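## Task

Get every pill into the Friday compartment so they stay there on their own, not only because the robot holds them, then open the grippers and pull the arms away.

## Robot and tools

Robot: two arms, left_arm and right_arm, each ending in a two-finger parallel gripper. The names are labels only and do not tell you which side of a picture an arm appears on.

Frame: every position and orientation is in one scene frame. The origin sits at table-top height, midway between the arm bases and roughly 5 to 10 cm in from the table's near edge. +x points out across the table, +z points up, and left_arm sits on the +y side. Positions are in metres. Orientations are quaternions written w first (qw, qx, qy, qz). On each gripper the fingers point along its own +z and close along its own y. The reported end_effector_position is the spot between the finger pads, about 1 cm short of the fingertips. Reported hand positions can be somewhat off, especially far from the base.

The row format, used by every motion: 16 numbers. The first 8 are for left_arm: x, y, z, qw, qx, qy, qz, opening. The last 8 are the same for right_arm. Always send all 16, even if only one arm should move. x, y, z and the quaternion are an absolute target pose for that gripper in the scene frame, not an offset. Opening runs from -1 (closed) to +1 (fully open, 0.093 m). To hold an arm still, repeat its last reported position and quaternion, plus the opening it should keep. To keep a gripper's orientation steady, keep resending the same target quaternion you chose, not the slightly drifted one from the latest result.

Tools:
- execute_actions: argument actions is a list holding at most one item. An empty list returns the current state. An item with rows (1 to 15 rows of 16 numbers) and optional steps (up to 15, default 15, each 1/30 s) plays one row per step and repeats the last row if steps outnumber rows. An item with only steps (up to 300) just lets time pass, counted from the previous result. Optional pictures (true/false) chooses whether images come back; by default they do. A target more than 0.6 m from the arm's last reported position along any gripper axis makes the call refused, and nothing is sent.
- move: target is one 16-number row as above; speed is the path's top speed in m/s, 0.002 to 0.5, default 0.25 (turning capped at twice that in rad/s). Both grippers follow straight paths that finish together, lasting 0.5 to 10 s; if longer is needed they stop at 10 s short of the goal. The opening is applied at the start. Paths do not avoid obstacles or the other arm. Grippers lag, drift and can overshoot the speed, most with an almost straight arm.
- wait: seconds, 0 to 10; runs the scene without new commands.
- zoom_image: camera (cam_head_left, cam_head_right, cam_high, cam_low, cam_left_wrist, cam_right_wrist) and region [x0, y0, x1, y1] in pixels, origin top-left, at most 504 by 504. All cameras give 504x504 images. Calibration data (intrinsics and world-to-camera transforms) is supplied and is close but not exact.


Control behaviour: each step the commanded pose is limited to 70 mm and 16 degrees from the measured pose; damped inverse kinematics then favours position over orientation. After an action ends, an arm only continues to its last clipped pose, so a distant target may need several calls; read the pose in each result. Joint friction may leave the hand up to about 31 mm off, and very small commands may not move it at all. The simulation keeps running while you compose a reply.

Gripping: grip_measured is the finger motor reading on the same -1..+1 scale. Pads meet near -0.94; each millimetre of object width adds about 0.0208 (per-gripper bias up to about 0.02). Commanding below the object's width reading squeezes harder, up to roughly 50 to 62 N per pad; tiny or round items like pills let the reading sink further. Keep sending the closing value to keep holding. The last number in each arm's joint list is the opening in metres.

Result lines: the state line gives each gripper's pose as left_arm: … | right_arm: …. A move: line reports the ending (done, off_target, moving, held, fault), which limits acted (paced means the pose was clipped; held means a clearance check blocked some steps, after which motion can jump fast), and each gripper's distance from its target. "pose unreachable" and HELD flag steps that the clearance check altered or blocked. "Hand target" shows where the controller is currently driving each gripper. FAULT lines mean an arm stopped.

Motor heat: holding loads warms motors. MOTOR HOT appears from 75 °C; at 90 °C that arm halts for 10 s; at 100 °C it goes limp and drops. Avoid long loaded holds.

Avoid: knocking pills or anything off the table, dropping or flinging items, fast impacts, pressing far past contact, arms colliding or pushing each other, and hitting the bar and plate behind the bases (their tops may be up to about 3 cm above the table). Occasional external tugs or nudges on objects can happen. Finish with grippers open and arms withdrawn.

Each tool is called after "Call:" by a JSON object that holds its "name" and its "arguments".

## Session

Call:
{"name": "execute_actions", "arguments": {"actions": []}}

Scene clock: 0.00 s of 5400.00 s.
left_arm: end_effector_position=(+0.1437, -0.1010, +0.2934) grip_measured=+0.989 end_effector_quat_wxyz=(+0.309, +0.894, -0.008, +0.323) | right_arm: end_effector_position=(+0.2715, -0.3464, +0.2229) grip_measured=+0.990 end_effector_quat_wxyz=(+0.399, -0.251, +0.876, -0.106)
Joint positions: left_arm=[-1.442  1.581  1.64  -0.838 -0.519  1.95   0.093] | right_arm=[-0.104  0.867  0.917 -0.794 -0.124 -0.657  0.093]
Joint velocities: left_arm=[-0.017 -0.027  0.007  0.037  0.051 -0.022  0.001] | right_arm=[ 0.017  0.007 -0.012 -0.066 -0.007 -0.037 -0.   ]
Hand target (left_arm): +0.144, -0.101, +0.293; +0.309, +0.894, -0.008, +0.323
Hand target (right_arm): +0.271, -0.346, +0.223; +0.399, -0.251, +0.876, -0.106
camera_calibration (this result's frames):
cam_left_wrist: T_world_to_cam=[[0.190431, 0.809019, -0.55608, 0.216623], [0.463225, 0.425369, 0.777485, -0.215888], [0.865539, -0.405648, -0.293754, 0.00689331], [0, 0, 0, 1]] pos_world=[0.0527866, -0.0806238, 0.290335]
cam_right_wrist: T_world_to_cam=[[0.346497, -0.863039, 0.367564, -0.475885], [-0.835195, -0.462228, -0.297984, 0.170873], [0.427071, -0.203737, -0.880966, 0.0899663], [0, 0, 0, 1]] pos_world=[0.269183, -0.313395, 0.305093]

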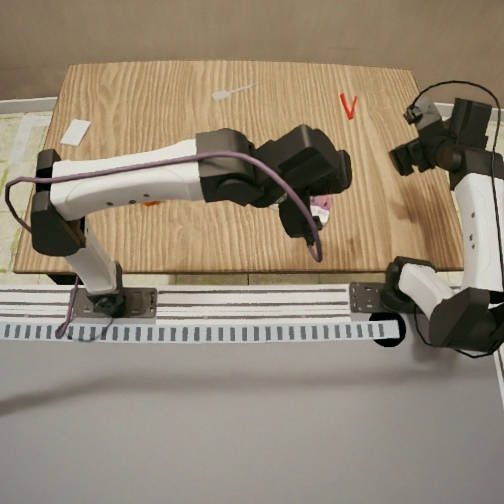

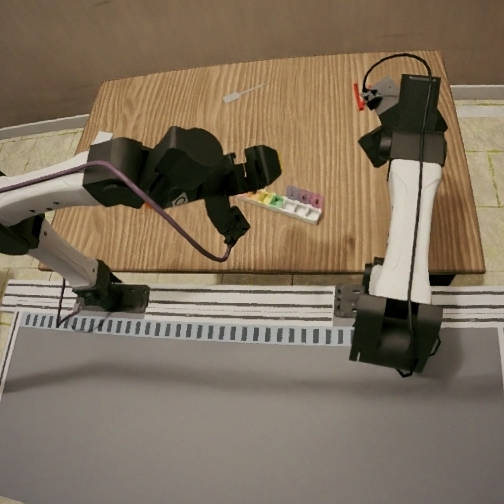

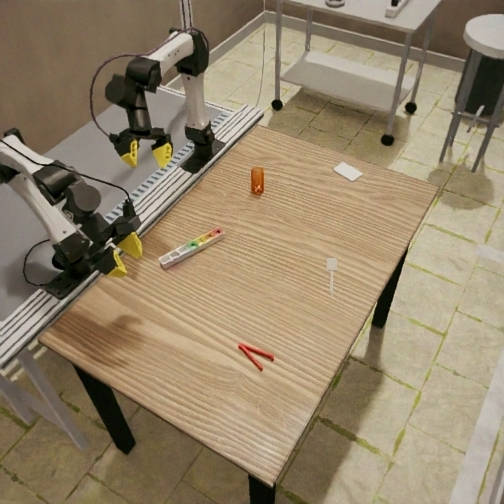

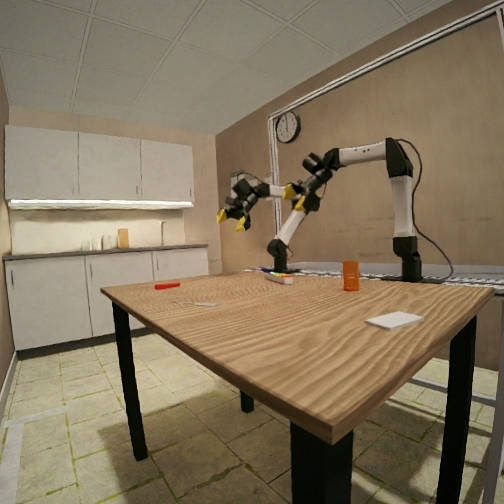

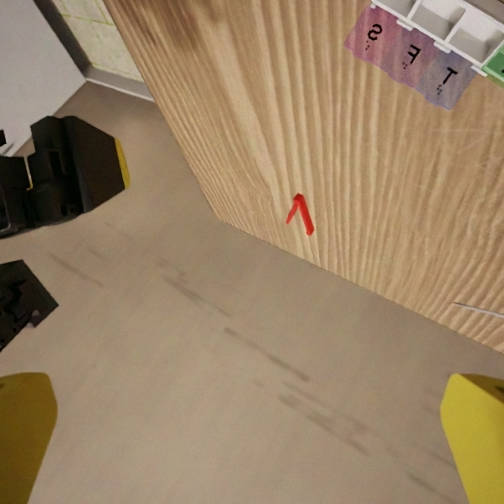

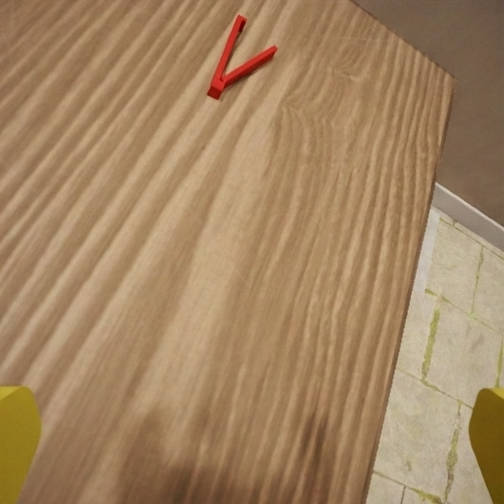

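Move left arm away; right arm will do it.

Call:
{"name": "move", "arguments": {"target": [0.35,0.45,0.35,0.62,0.0,0.78,0.0,1,0.2715,-0.3464,0.2229,0.399,-0.251,0.876,-0.106,1]}}

Call:
{"name": "zoom_image", "arguments": {"camera": "cam_head_left", "region": [120, 150, 360, 250]}}

Scene clock: 6.73 s of 5400.00 s.
left_arm: end_effector_position=(+0.3442, +0.4441, +0.3558) grip_measured=+0.989 end_effector_quat_wxyz=(+0.637, +0.019, +0.770, +0.016) | right_arm: end_effector_position=(+0.2715, -0.3464, +0.2229) grip_measured=+0.990 end_effector_quat_wxyz=(+0.399, -0.251, +0.876, -0.106)
Joint positions: left_arm=[ 0.665  1.126  1.156 -0.266  0.652  0.215  0.093] | right_arm=[-0.104  0.867  0.917 -0.794 -0.124 -0.657  0.093]
Joint velocities: left_arm=[-0.002 -0.002 -0.007 -0.051  0.051 -0.007  0.   ] | right_arm=[ 0.027  0.002  0.007  0.066 -0.022  0.037 -0.001]
Hand target (left_arm): +0.344, +0.449, +0.351; +0.627, +0.004, +0.779, +0.007
Hand target (right_arm): +0.272, -0.346, +0.223; +0.399, -0.251, +0.876, -0.106
Off the commanded pose (left_arm): 0.010 m, 4 deg.
Off the commanded pose (right_arm): 0.000 m, 0 deg.
move: off_target (left_arm)
camera_calibration (this result's frames):
cam_left_wrist: T_world_to_cam=[[-0.0141327, -0.999593, -0.0247782, 0.456769], [-0.598641, 0.0283073, -0.800517, 0.514094], [0.800893, 0.00351976, -0.598797, 0.0218152], [0, 0, 0, 1]] pos_world=[0.296741, 0.441954, 0.435922]
cam_right_wrist: T_world_to_cam=[[0.346497, -0.863039, 0.367564, -0.475885], [-0.835195, -0.462228, -0.297984, 0.170873], [0.427071, -0.203737, -0.880966, 0.0899663], [0, 0, 0, 1]] pos_world=[0.269183, -0.313395, 0.305093]

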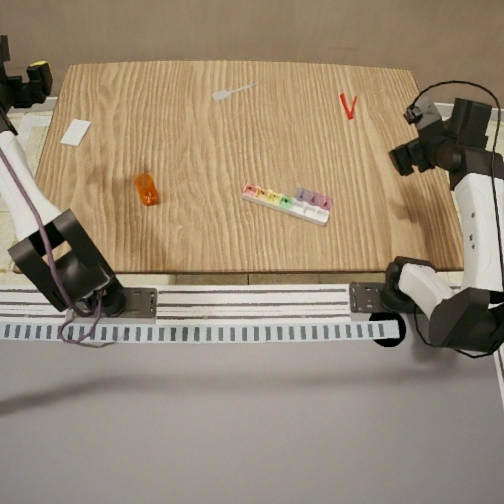

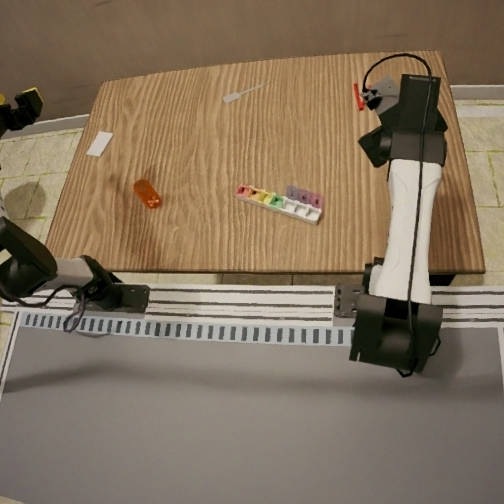

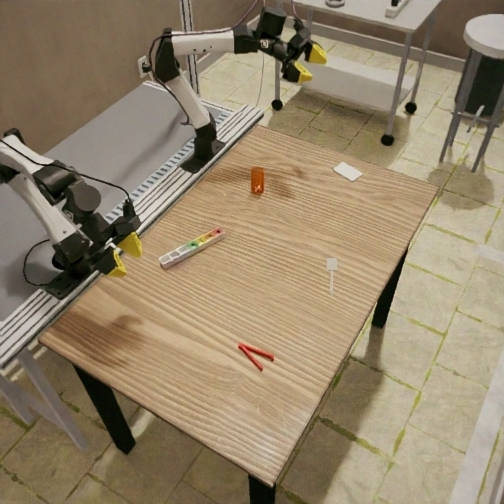

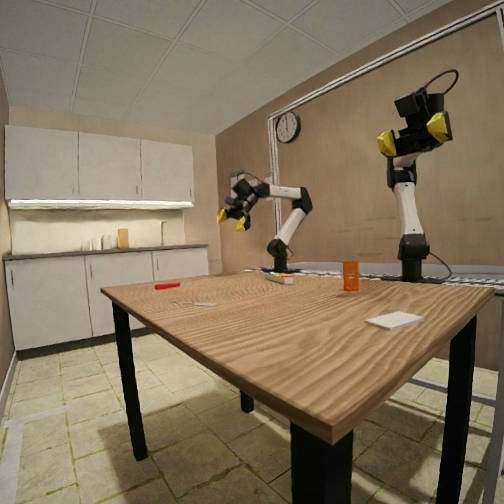

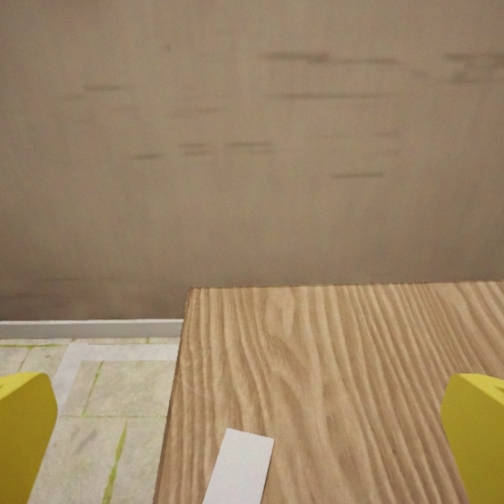

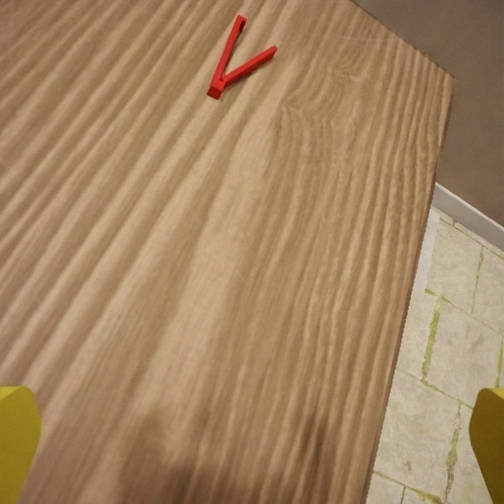

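Region (120, 150, 360, 250) of cam_head_left's 504x504 image, scaled by 2.100, with more detail than that image has; it fills the top 210 rows of this view, and the rest is white.

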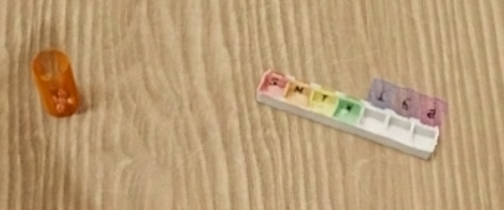

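Call:
{"name": "move", "arguments": {"target": [0.3442,0.4441,0.3558,0.637,0.019,0.77,0.016,1,0.24,0.19,0.13,0.559,-0.42,0.599,0.391,1]}}

Scene clock: 10.60 s of 5400.00 s.
left_arm: end_effector_position=(+0.3441, +0.4440, +0.3554) grip_measured=+0.989 end_effector_quat_wxyz=(+0.637, +0.018, +0.771, +0.015) | right_arm: end_effector_position=(+0.2346, +0.1794, +0.1258) grip_measured=+0.990 end_effector_quat_wxyz=(+0.546, -0.429, +0.611, +0.381)
Joint positions: left_arm=[ 0.665  1.126  1.156 -0.268  0.652  0.213  0.093] | right_arm=[ 1.158  2.078  0.991  0.963 -0.111 -0.002  0.093]
Joint velocities: left_arm=[ 0.017  0.007 -0.022  0.007 -0.051 -0.022 -0.   ] | right_arm=[ 0.007 -0.002 -0.002  0.007  0.022  0.037  0.   ]
Hand target (left_arm): +0.344, +0.444, +0.356; +0.637, +0.019, +0.770, +0.016
Hand target (right_arm): +0.235, +0.186, +0.133; +0.552, -0.425, +0.602, +0.390
Off the commanded pose (left_arm): 0.000 m, 0 deg.
Off the commanded pose (right_arm): 0.013 m, 3 deg.
move: off_target (right_arm)
camera_calibration (this result's frames):
cam_left_wrist: T_world_to_cam=[[-0.0138384, -0.999669, -0.0217009, 0.455532], [-0.599846, 0.0256637, -0.799704, 0.515044], [0.799996, 0.00195061, -0.600002, 0.0230781], [0, 0, 0, 1]] pos_world=[0.296788, 0.442118, 0.435615]
cam_right_wrist: T_world_to_cam=[[0.94038, -0.339544, -0.0198613, -0.158134], [-0.198208, -0.49962, -0.843264, 0.28005], [0.276402, 0.796925, -0.537133, -0.0601136], [0, 0, 0, 1]] pos_world=[0.22083, 0.134131, 0.200726]

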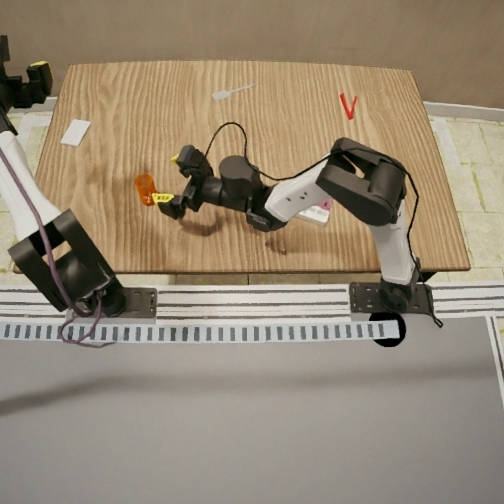

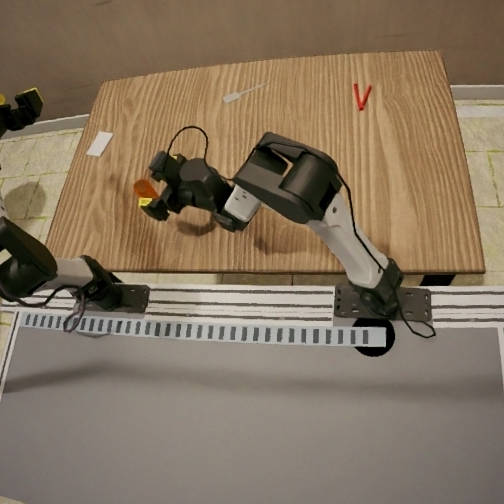

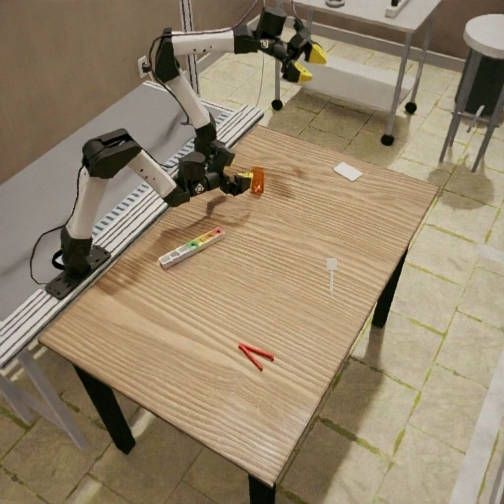

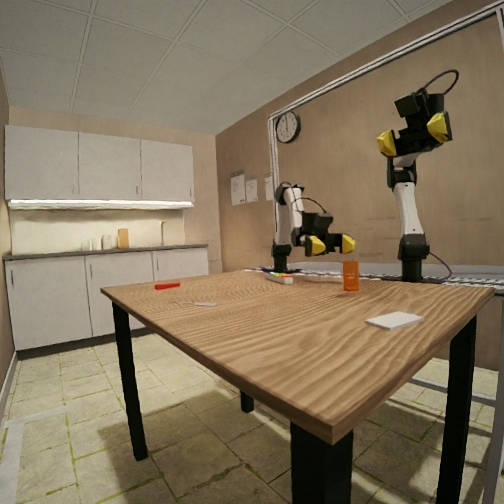

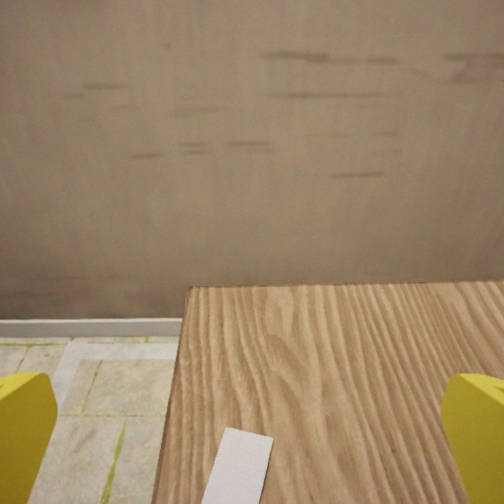

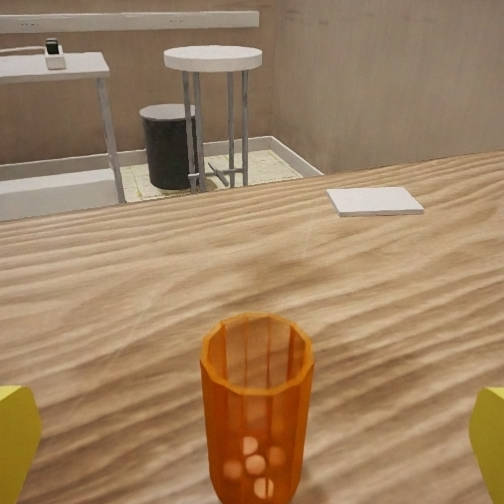

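Call:
{"name": "move", "arguments": {"target": [0.3442,0.4441,0.3558,0.637,0.019,0.77,0.016,1,0.26,0.243,0.057,0.559,-0.42,0.599,0.391,1], "speed": 0.06}}

Scene clock: 13.03 s of 5400.00 s.
left_arm: end_effector_position=(+0.3441, +0.4440, +0.3554) grip_measured=+0.989 end_effector_quat_wxyz=(+0.637, +0.018, +0.771, +0.015) | right_arm: end_effector_position=(+0.2585, +0.2373, +0.0499) grip_measured=+0.990 end_effector_quat_wxyz=(+0.549, -0.428, +0.607, +0.384)
Joint positions: left_arm=[ 0.665  1.126  1.156 -0.268  0.652  0.213  0.093] | right_arm=[ 1.169  2.468  1.296  1.06  -0.105 -0.     0.093]
Joint velocities: left_arm=[ 0.007  0.012 -0.022  0.022 -0.022 -0.051  0.001] | right_arm=[-0.002 -0.002  0.017  0.037  0.022  0.022  0.001]
Hand target (left_arm): +0.344, +0.444, +0.356; +0.637, +0.019, +0.770, +0.016
Hand target (right_arm): +0.259, +0.244, +0.058; +0.559, -0.420, +0.599, +0.391
Off the commanded pose (left_arm): 0.000 m, 0 deg.
Off the commanded pose (right_arm): 0.009 m, 2 deg.
move: done
camera_calibration (this result's frames):
cam_left_wrist: T_world_to_cam=[[-0.0138384, -0.999669, -0.0217009, 0.455532], [-0.599846, 0.0256637, -0.799704, 0.515044], [0.799996, 0.00195061, -0.600002, 0.0230781], [0, 0, 0, 1]] pos_world=[0.296788, 0.442118, 0.435615]
cam_right_wrist: T_world_to_cam=[[0.942025, -0.334987, -0.0193108, -0.163952], [-0.192061, -0.491119, -0.849656, 0.246469], [0.27514, 0.804105, -0.526984, -0.155543], [0, 0, 0, 1]] pos_world=[0.24458, 0.191197, 0.124278]

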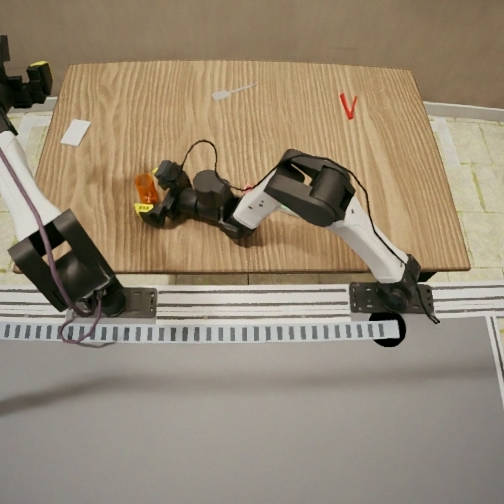

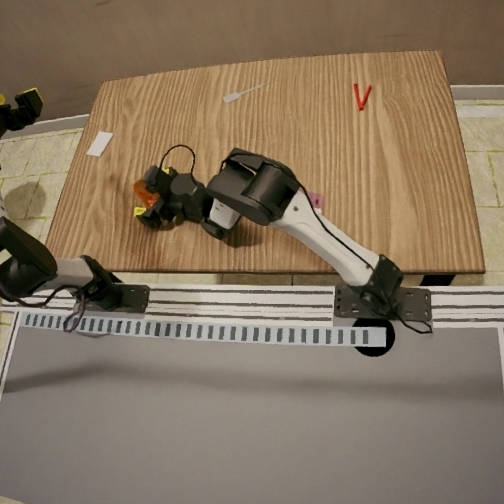

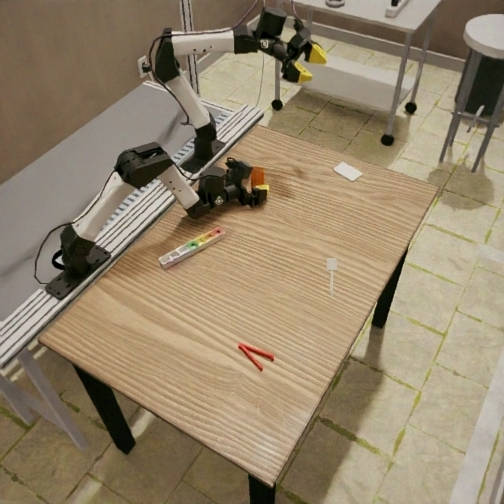

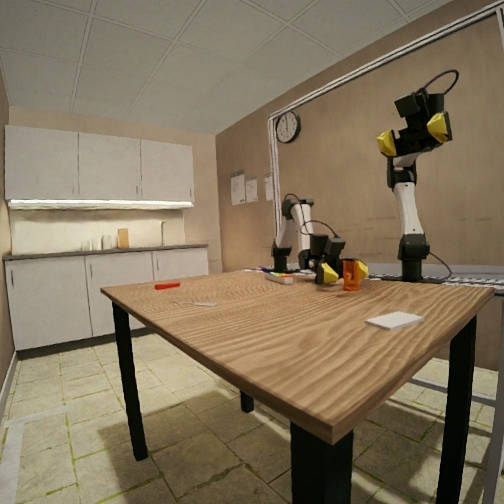

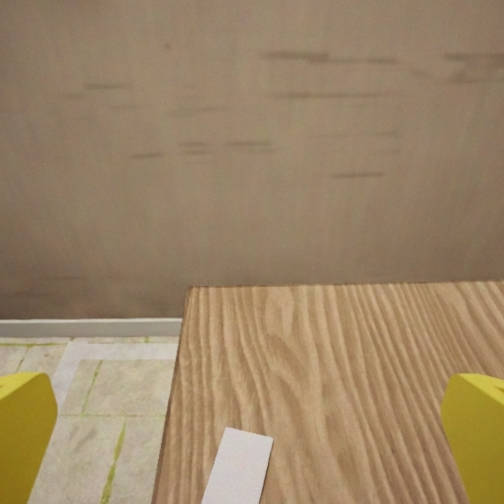

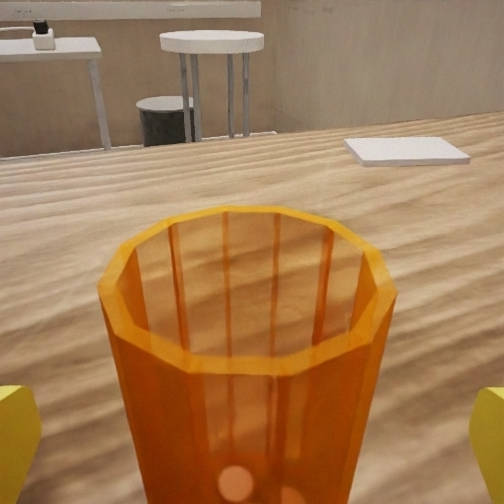

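Raise a bit to match the proven grip.

Call:
{"name": "move", "arguments": {"target": [0.3442,0.4441,0.3558,0.637,0.019,0.77,0.016,1,0.259,0.24,0.067,0.559,-0.42,0.599,0.391,0.4], "speed": 0.03}}

Scene clock: 14.13 s of 5400.00 s.
left_arm: end_effector_position=(+0.3441, +0.4440, +0.3554) grip_measured=+0.989 end_effector_quat_wxyz=(+0.637, +0.018, +0.771, +0.015) | right_arm: end_effector_position=(+0.2586, +0.2376, +0.0508) grip_measured=+0.401 end_effector_quat_wxyz=(+0.550, -0.427, +0.606, +0.385)
Joint positions: left_arm=[ 0.665  1.126  1.156 -0.268  0.652  0.213  0.093] | right_arm=[ 1.169  2.468  1.297  1.061 -0.105 -0.     0.064]
Joint velocities: left_arm=[-0.002 -0.022  0.012 -0.022 -0.022 -0.037  0.001] | right_arm=[ 0.002 -0.007 -0.017  0.022  0.037  0.022 -0.001]
Hand target (left_arm): +0.344, +0.444, +0.356; +0.637, +0.019, +0.770, +0.016
Hand target (right_arm): +0.259, +0.240, +0.067; +0.559, -0.420, +0.599, +0.391
Off the commanded pose (left_arm): 0.000 m, 0 deg.
Off the commanded pose (right_arm): 0.016 m, 2 deg.
move: off_target (right_arm)
camera_calibration (this result's frames):
cam_left_wrist: T_world_to_cam=[[-0.0138384, -0.999669, -0.0217009, 0.455532], [-0.599846, 0.0256637, -0.799704, 0.515044], [0.799996, 0.00195061, -0.600002, 0.0230781], [0, 0, 0, 1]] pos_world=[0.296788, 0.442118, 0.435615]
cam_right_wrist: T_world_to_cam=[[0.942059, -0.334907, -0.0190214, -0.164], [-0.191055, -0.489082, -0.851056, 0.246644], [0.275721, 0.80538, -0.52473, -0.15593], [0, 0, 0, 1]] pos_world=[0.244614, 0.191287, 0.124967]

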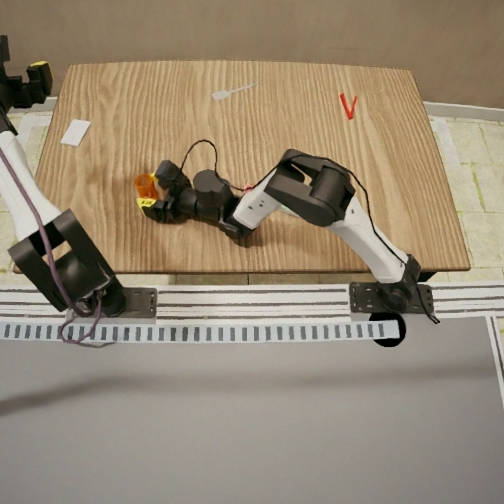

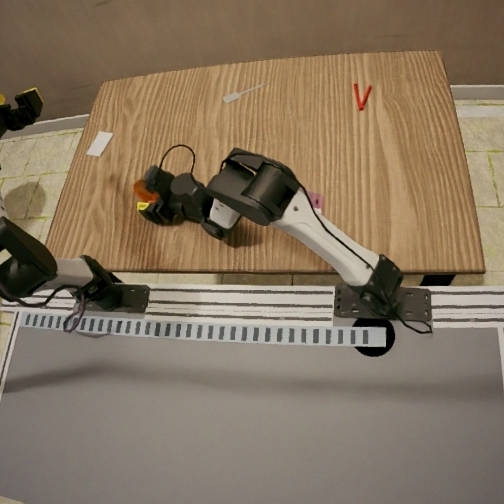

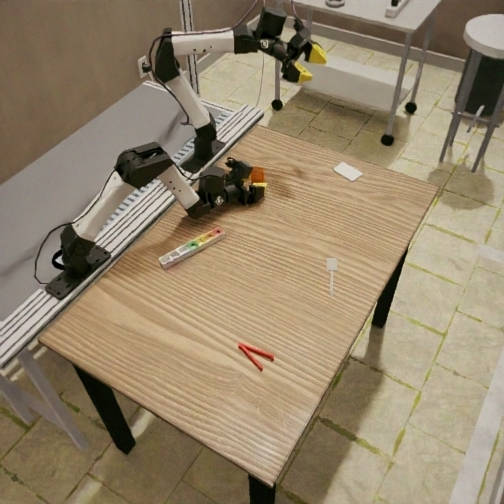

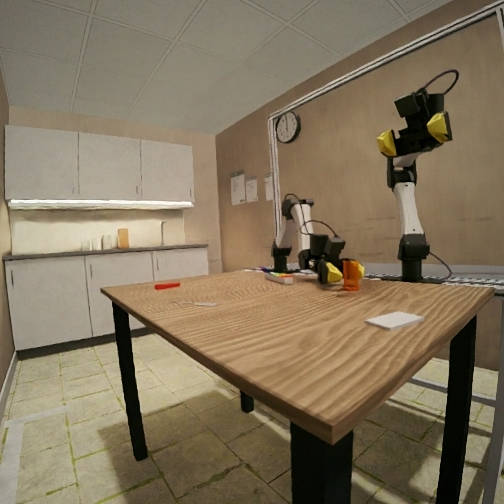

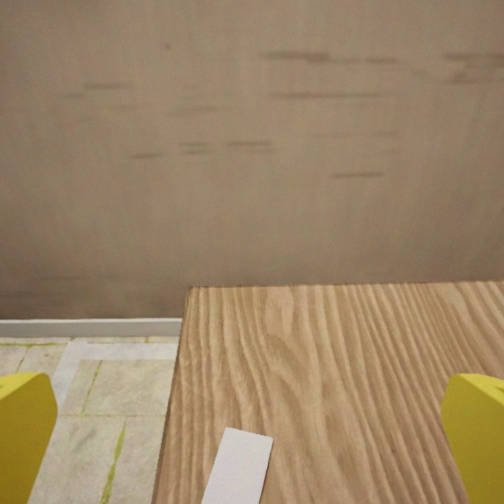

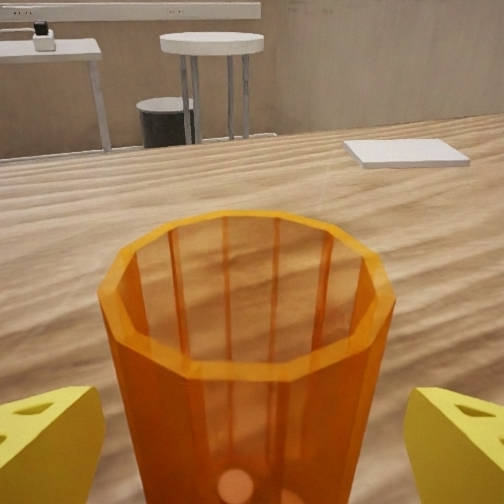

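Call:
{"name": "move", "arguments": {"target": [0.3442,0.4441,0.3558,0.637,0.019,0.77,0.016,1,0.259,0.24,0.066,0.569,-0.413,0.589,0.399,0.4], "speed": 0.03}}

Scene clock: 15.80 s of 5400.00 s.
left_arm: end_effector_position=(+0.3441, +0.4440, +0.3554) grip_measured=+0.989 end_effector_quat_wxyz=(+0.637, +0.018, +0.771, +0.015) | right_arm: end_effector_position=(+0.2588, +0.2385, +0.0622) grip_measured=+0.401 end_effector_quat_wxyz=(+0.564, -0.418, +0.593, +0.395)
Joint positions: left_arm=[ 0.665  1.126  1.156 -0.268  0.652  0.213  0.093] | right_arm=[ 1.169  2.468  1.297  1.109 -0.105  0.004  0.064]
Joint velocities: left_arm=[-0.007 -0.007  0.002  0.022 -0.066 -0.007  0.   ] | right_arm=[-0.017  0.012 -0.002 -0.022 -0.022 -0.037 -0.   ]
Hand target (left_arm): +0.344, +0.444, +0.356; +0.637, +0.019, +0.770, +0.016
Hand target (right_arm): +0.259, +0.240, +0.066; +0.569, -0.413, +0.589, +0.399
Off the commanded pose (left_arm): 0.000 m, 0 deg.
Off the commanded pose (right_arm): 0.004 m, 1 deg.
move: done
camera_calibration (this result's frames):
cam_left_wrist: T_world_to_cam=[[-0.0138384, -0.999669, -0.0217009, 0.455532], [-0.599846, 0.0256637, -0.799704, 0.515044], [0.799996, 0.00195061, -0.600002, 0.0230781], [0, 0, 0, 1]] pos_world=[0.296788, 0.442118, 0.435615]
cam_right_wrist: T_world_to_cam=[[0.942469, -0.333788, -0.018388, -0.164131], [-0.17671, -0.450747, -0.874986, 0.245508], [0.283772, 0.827896, -0.483799, -0.160652], [0, 0, 0, 1]] pos_world=[0.243661, 0.18888, 0.134075]

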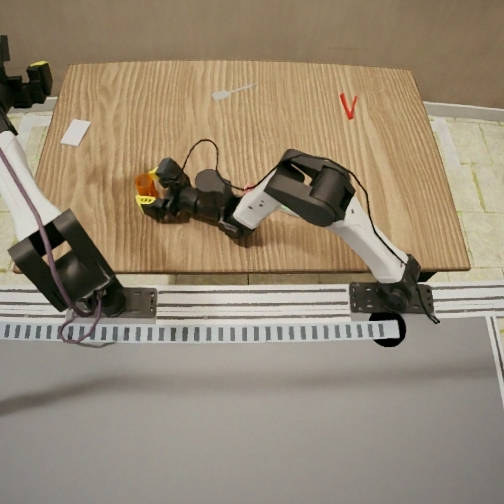

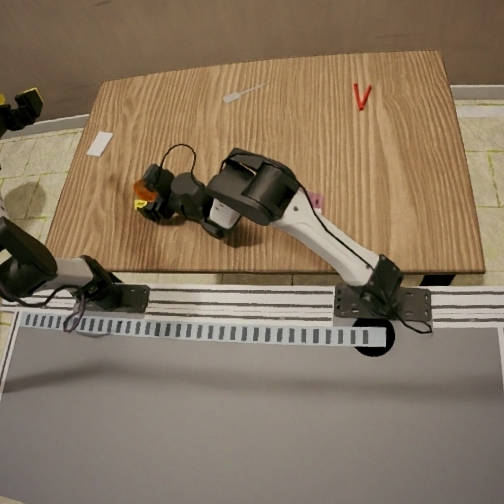

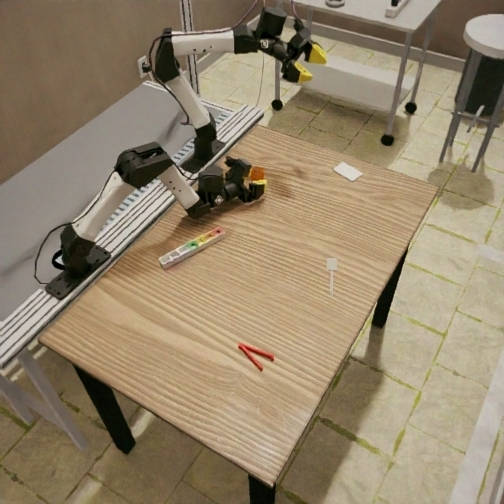

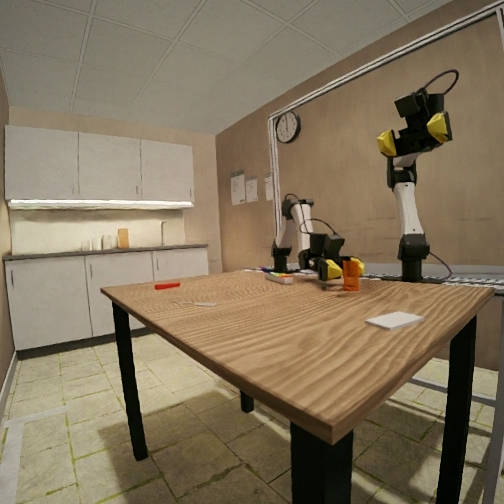

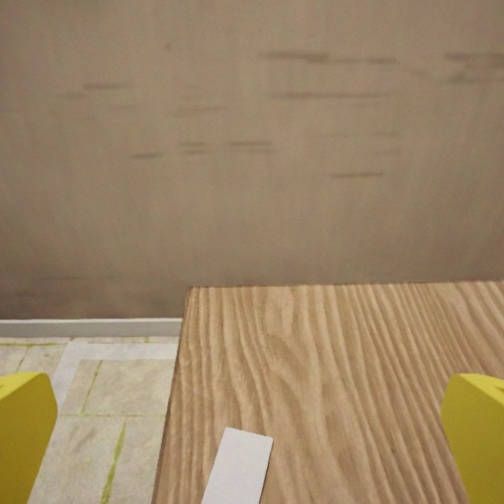

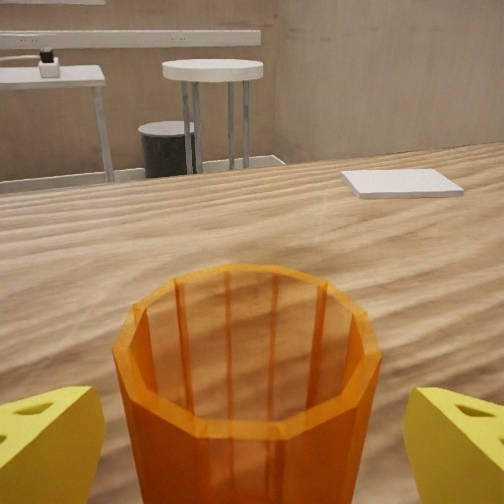

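Call:
{"name": "move", "arguments": {"target": [0.3442,0.4441,0.3558,0.637,0.019,0.77,0.016,1,0.259,0.24,0.066,0.569,-0.413,0.589,0.399,-0.22], "speed": 0.03}}

Call:
{"name": "move", "arguments": {"target": [0.3442,0.4441,0.3558,0.637,0.019,0.77,0.016,1,0.24,0.2,0.16,0.569,-0.413,0.589,0.399,-0.22], "speed": 0.1}}

Call:
{"name": "move", "arguments": {"target": [0.3442,0.4441,0.3558,0.637,0.019,0.77,0.016,1,0.202,-0.145,0.09,0.118,0.108,0.975,0.157,-0.22], "speed": 0.2}}

Scene clock: 18.47 s of 5400.00 s.
left_arm: end_effector_position=(+0.3441, +0.4440, +0.3554) grip_measured=+0.989 end_effector_quat_wxyz=(+0.637, +0.018, +0.771, +0.015) | right_arm: end_effector_position=(+0.2588, +0.2385, +0.0626) grip_measured=-0.207 end_effector_quat_wxyz=(+0.564, -0.418, +0.592, +0.395)
Joint positions: left_arm=[ 0.665  1.126  1.156 -0.268  0.652  0.213  0.093] | right_arm=[ 1.169  2.468  1.297  1.111 -0.105  0.004  0.035]
Joint velocities: left_arm=[-0.022 -0.007 -0.007 -0.007 -0.037 -0.037  0.   ] | right_arm=[-0.002  0.022 -0.002  0.095  0.022 -0.007  0.   ]
Hand target (left_arm): +0.344, +0.444, +0.356; +0.637, +0.019, +0.770, +0.016
Hand target (right_arm): +0.259, +0.240, +0.066; +0.569, -0.413, +0.589, +0.399
Off the commanded pose (left_arm): 0.000 m, 0 deg.
Off the commanded pose (right_arm): 0.004 m, 1 deg.
move: done
camera_calibration (this result's frames):
cam_left_wrist: T_world_to_cam=[[-0.0138384, -0.999669, -0.0217009, 0.455532], [-0.599846, 0.0256637, -0.799704, 0.515044], [0.799996, 0.00195061, -0.600002, 0.0230781], [0, 0, 0, 1]] pos_world=[0.296788, 0.442118, 0.435615]
cam_right_wrist: T_world_to_cam=[[0.942475, -0.33376, -0.0186016, -0.164117], [-0.176442, -0.449432, -0.875716, 0.245502], [0.283919, 0.828623, -0.482467, -0.160785], [0, 0, 0, 1]] pos_world=[0.243643, 0.188791, 0.134364]

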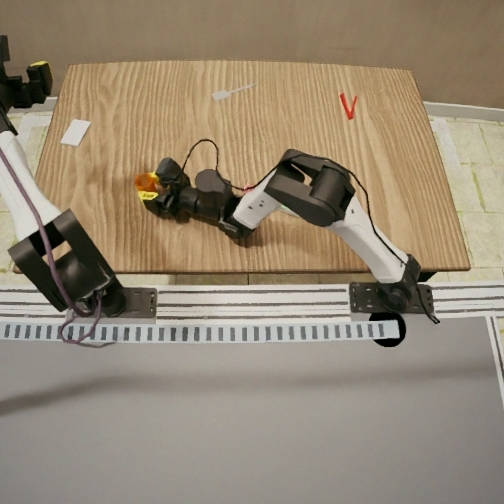

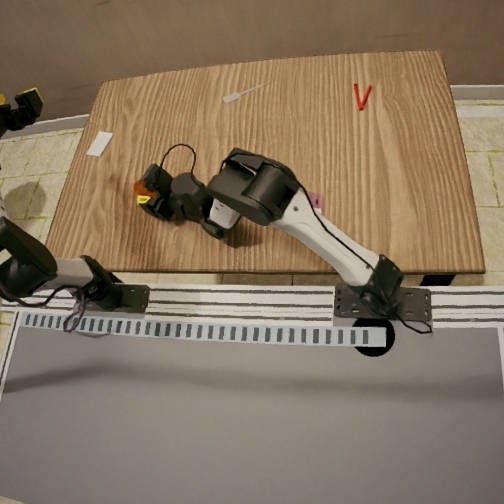

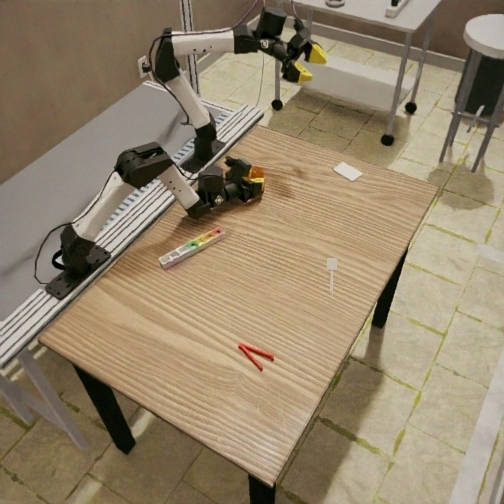

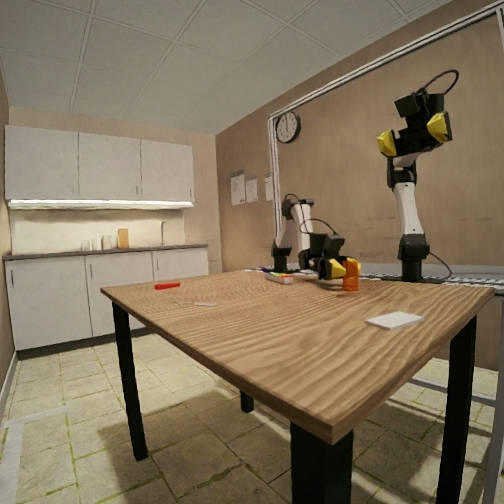

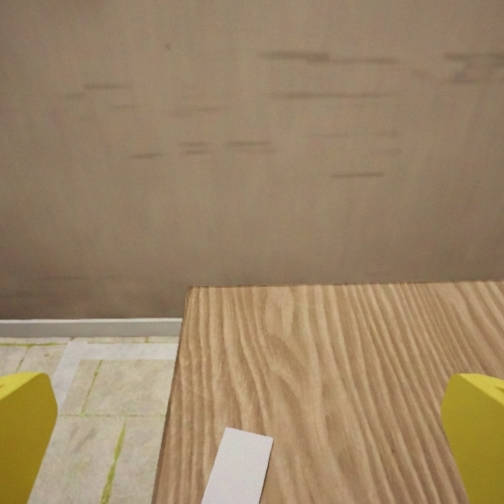

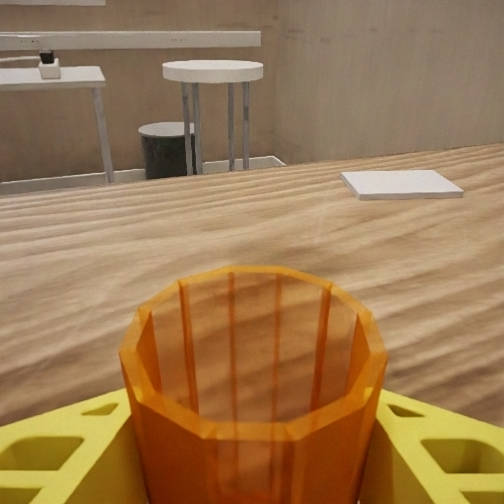

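Scene clock: 20.10 s of 5400.00 s.
left_arm: end_effector_position=(+0.3441, +0.4440, +0.3554) grip_measured=+0.989 end_effector_quat_wxyz=(+0.637, +0.018, +0.771, +0.015) | right_arm: end_effector_position=(+0.2409, +0.2045, +0.1620) grip_measured=-0.207 end_effector_quat_wxyz=(+0.574, -0.413, +0.583, +0.400)
Joint positions: left_arm=[ 0.665  1.126  1.156 -0.268  0.652  0.213  0.093] | right_arm=[ 1.169  2.107  1.117  0.959 -0.105  0.004  0.035]
Joint velocities: left_arm=[-0.012  0.002 -0.007  0.022 -0.022 -0.037 -0.   ] | right_arm=[ 0.002 -0.012 -0.007 -0.037 -0.051 -0.022  0.   ]
Hand target (left_arm): +0.344, +0.444, +0.356; +0.637, +0.019, +0.770, +0.016
Hand target (right_arm): +0.240, +0.199, +0.159; +0.569, -0.413, +0.589, +0.399
Off the commanded pose (left_arm): 0.000 m, 0 deg.
Off the commanded pose (right_arm): 0.005 m, 1 deg.
move: done
camera_calibration (this result's frames):
cam_left_wrist: T_world_to_cam=[[-0.0138384, -0.999669, -0.0217009, 0.455532], [-0.599846, 0.0256637, -0.799704, 0.515044], [0.799996, 0.00195061, -0.600002, 0.0230781], [0, 0, 0, 1]] pos_world=[0.296788, 0.442118, 0.435615]
cam_right_wrist: T_world_to_cam=[[0.942826, -0.332932, -0.0153684, -0.157494], [-0.164985, -0.426159, -0.889476, 0.308813], [0.289586, 0.841157, -0.456722, -0.087747], [0, 0, 0, 1]] pos_world=[0.224849, 0.152978, 0.232186]

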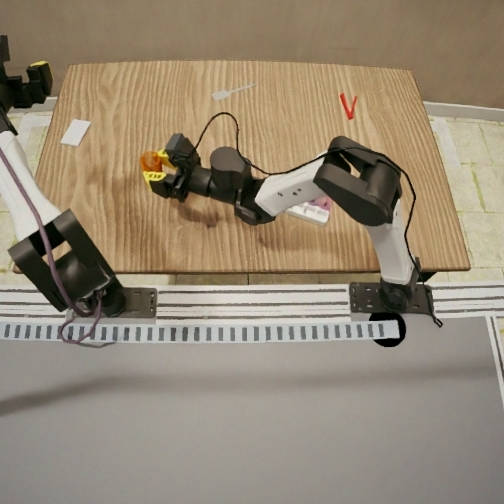

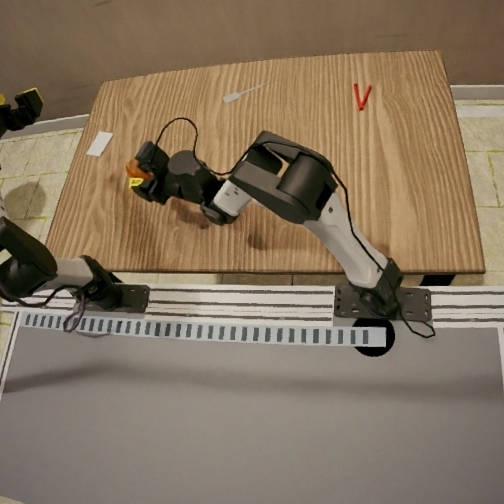

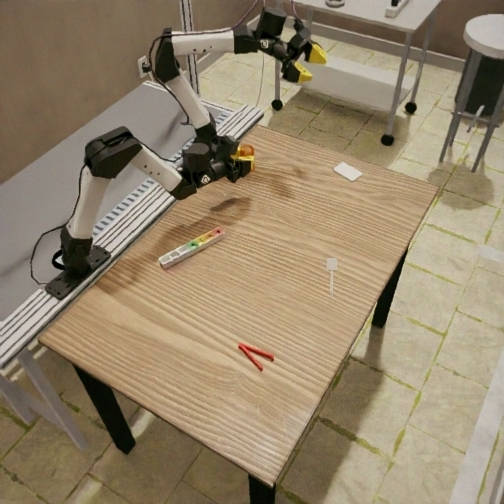

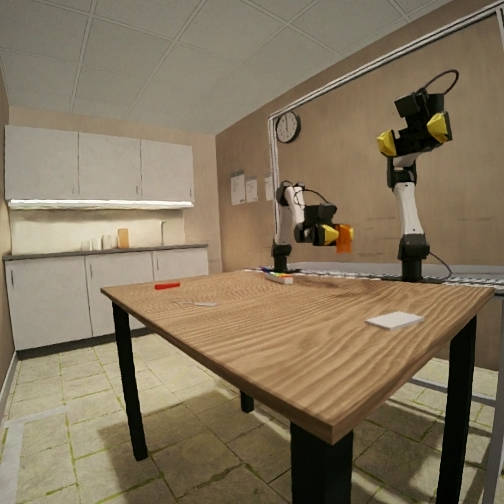

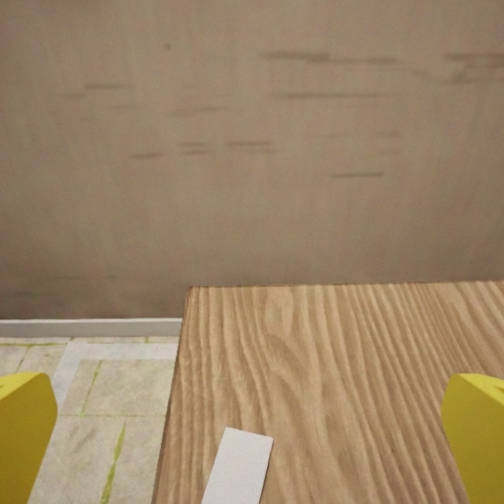

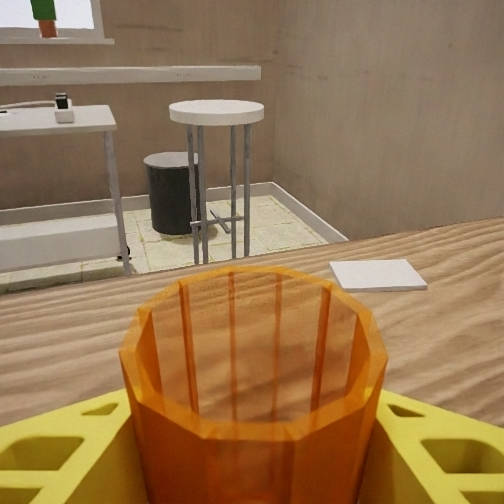

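Scene clock: 24.97 s of 5400.00 s.
left_arm: end_effector_position=(+0.3441, +0.4440, +0.3554) grip_measured=+0.989 end_effector_quat_wxyz=(+0.637, +0.018, +0.771, +0.015) | right_arm: end_effector_position=(+0.1984, -0.1514, +0.0749) grip_measured=-0.208 end_effector_quat_wxyz=(+0.110, +0.110, +0.978, +0.140)
Joint positions: left_arm=[ 0.665  1.126  1.156 -0.268  0.652  0.213  0.093] | right_arm=[ 0.759  1.236  0.761 -0.754 -0.038  0.942  0.035]
Joint velocities: left_arm=[-0.002  0.012 -0.017 -0.11  -0.051 -0.066  0.001] | right_arm=[-0.007  0.002 -0.007 -0.022 -0.037 -0.022  0.001]
Hand target (left_arm): +0.344, +0.444, +0.356; +0.637, +0.019, +0.770, +0.016
Hand target (right_arm): +0.205, -0.147, +0.089; +0.121, +0.114, +0.973, +0.158
Off the commanded pose (left_arm): 0.000 m, 0 deg.
Off the commanded pose (right_arm): 0.017 m, 2 deg.
move: off_target (right_arm)
camera_calibration (this result's frames):
cam_left_wrist: T_world_to_cam=[[-0.0138384, -0.999669, -0.0217009, 0.455532], [-0.599846, 0.0256637, -0.799704, 0.515044], [0.799996, 0.00195061, -0.600002, 0.0230781], [0, 0, 0, 1]] pos_world=[0.296788, 0.442118, 0.435615]
cam_right_wrist: T_world_to_cam=[[-0.203223, -0.929284, -0.308435, -0.0782615], [-0.959964, 0.127073, 0.249644, 0.228859], [-0.192797, 0.34682, -0.917903, 0.23961], [0, 0, 0, 1]] pos_world=[0.249988, -0.184911, 0.138667]

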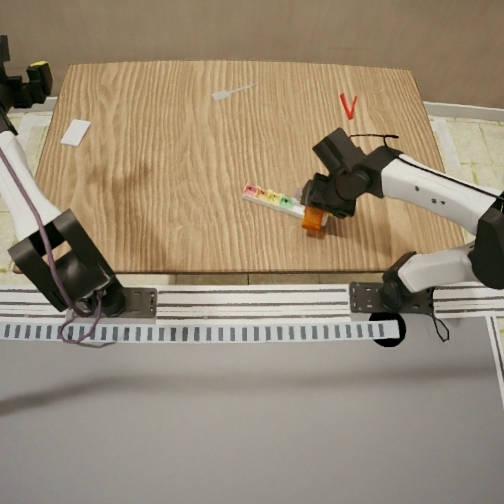

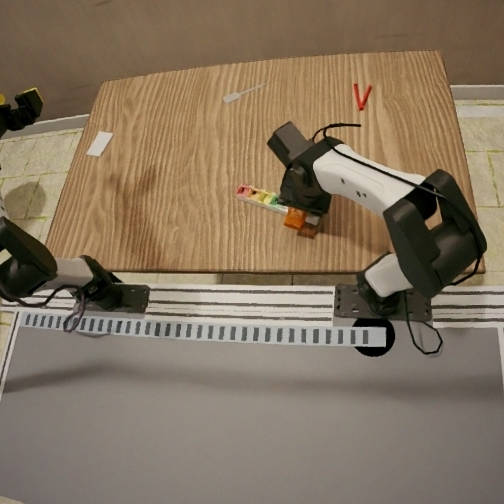

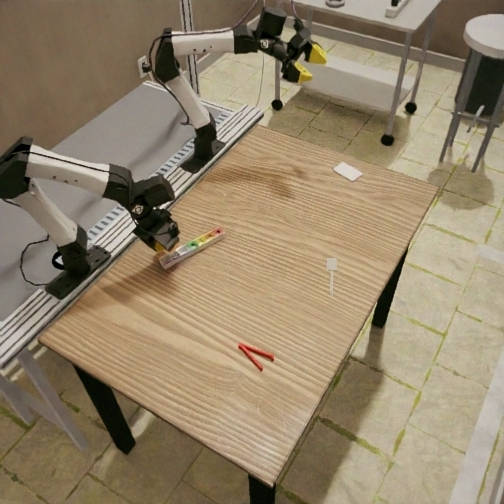

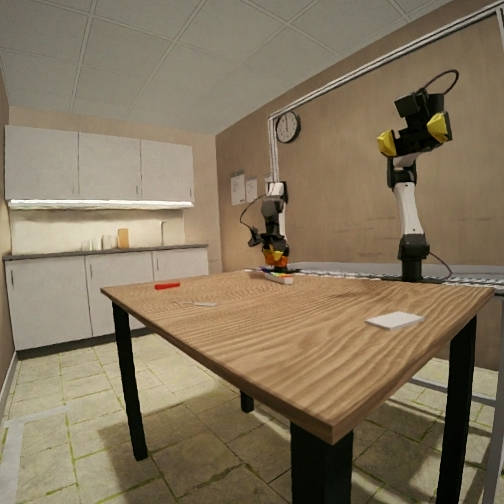

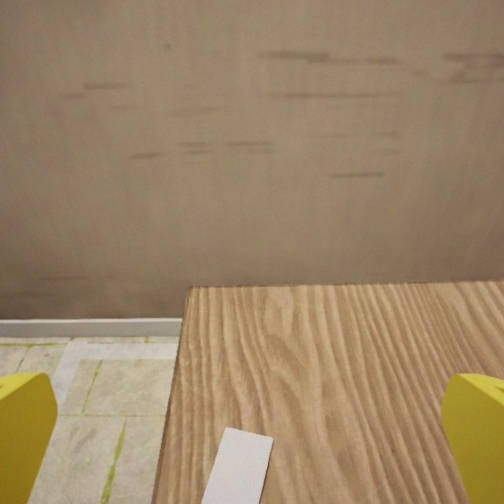

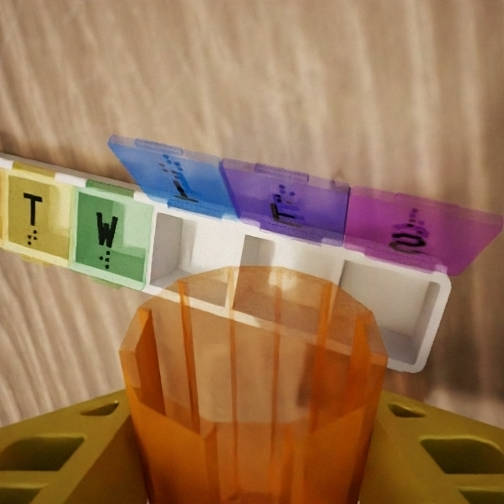

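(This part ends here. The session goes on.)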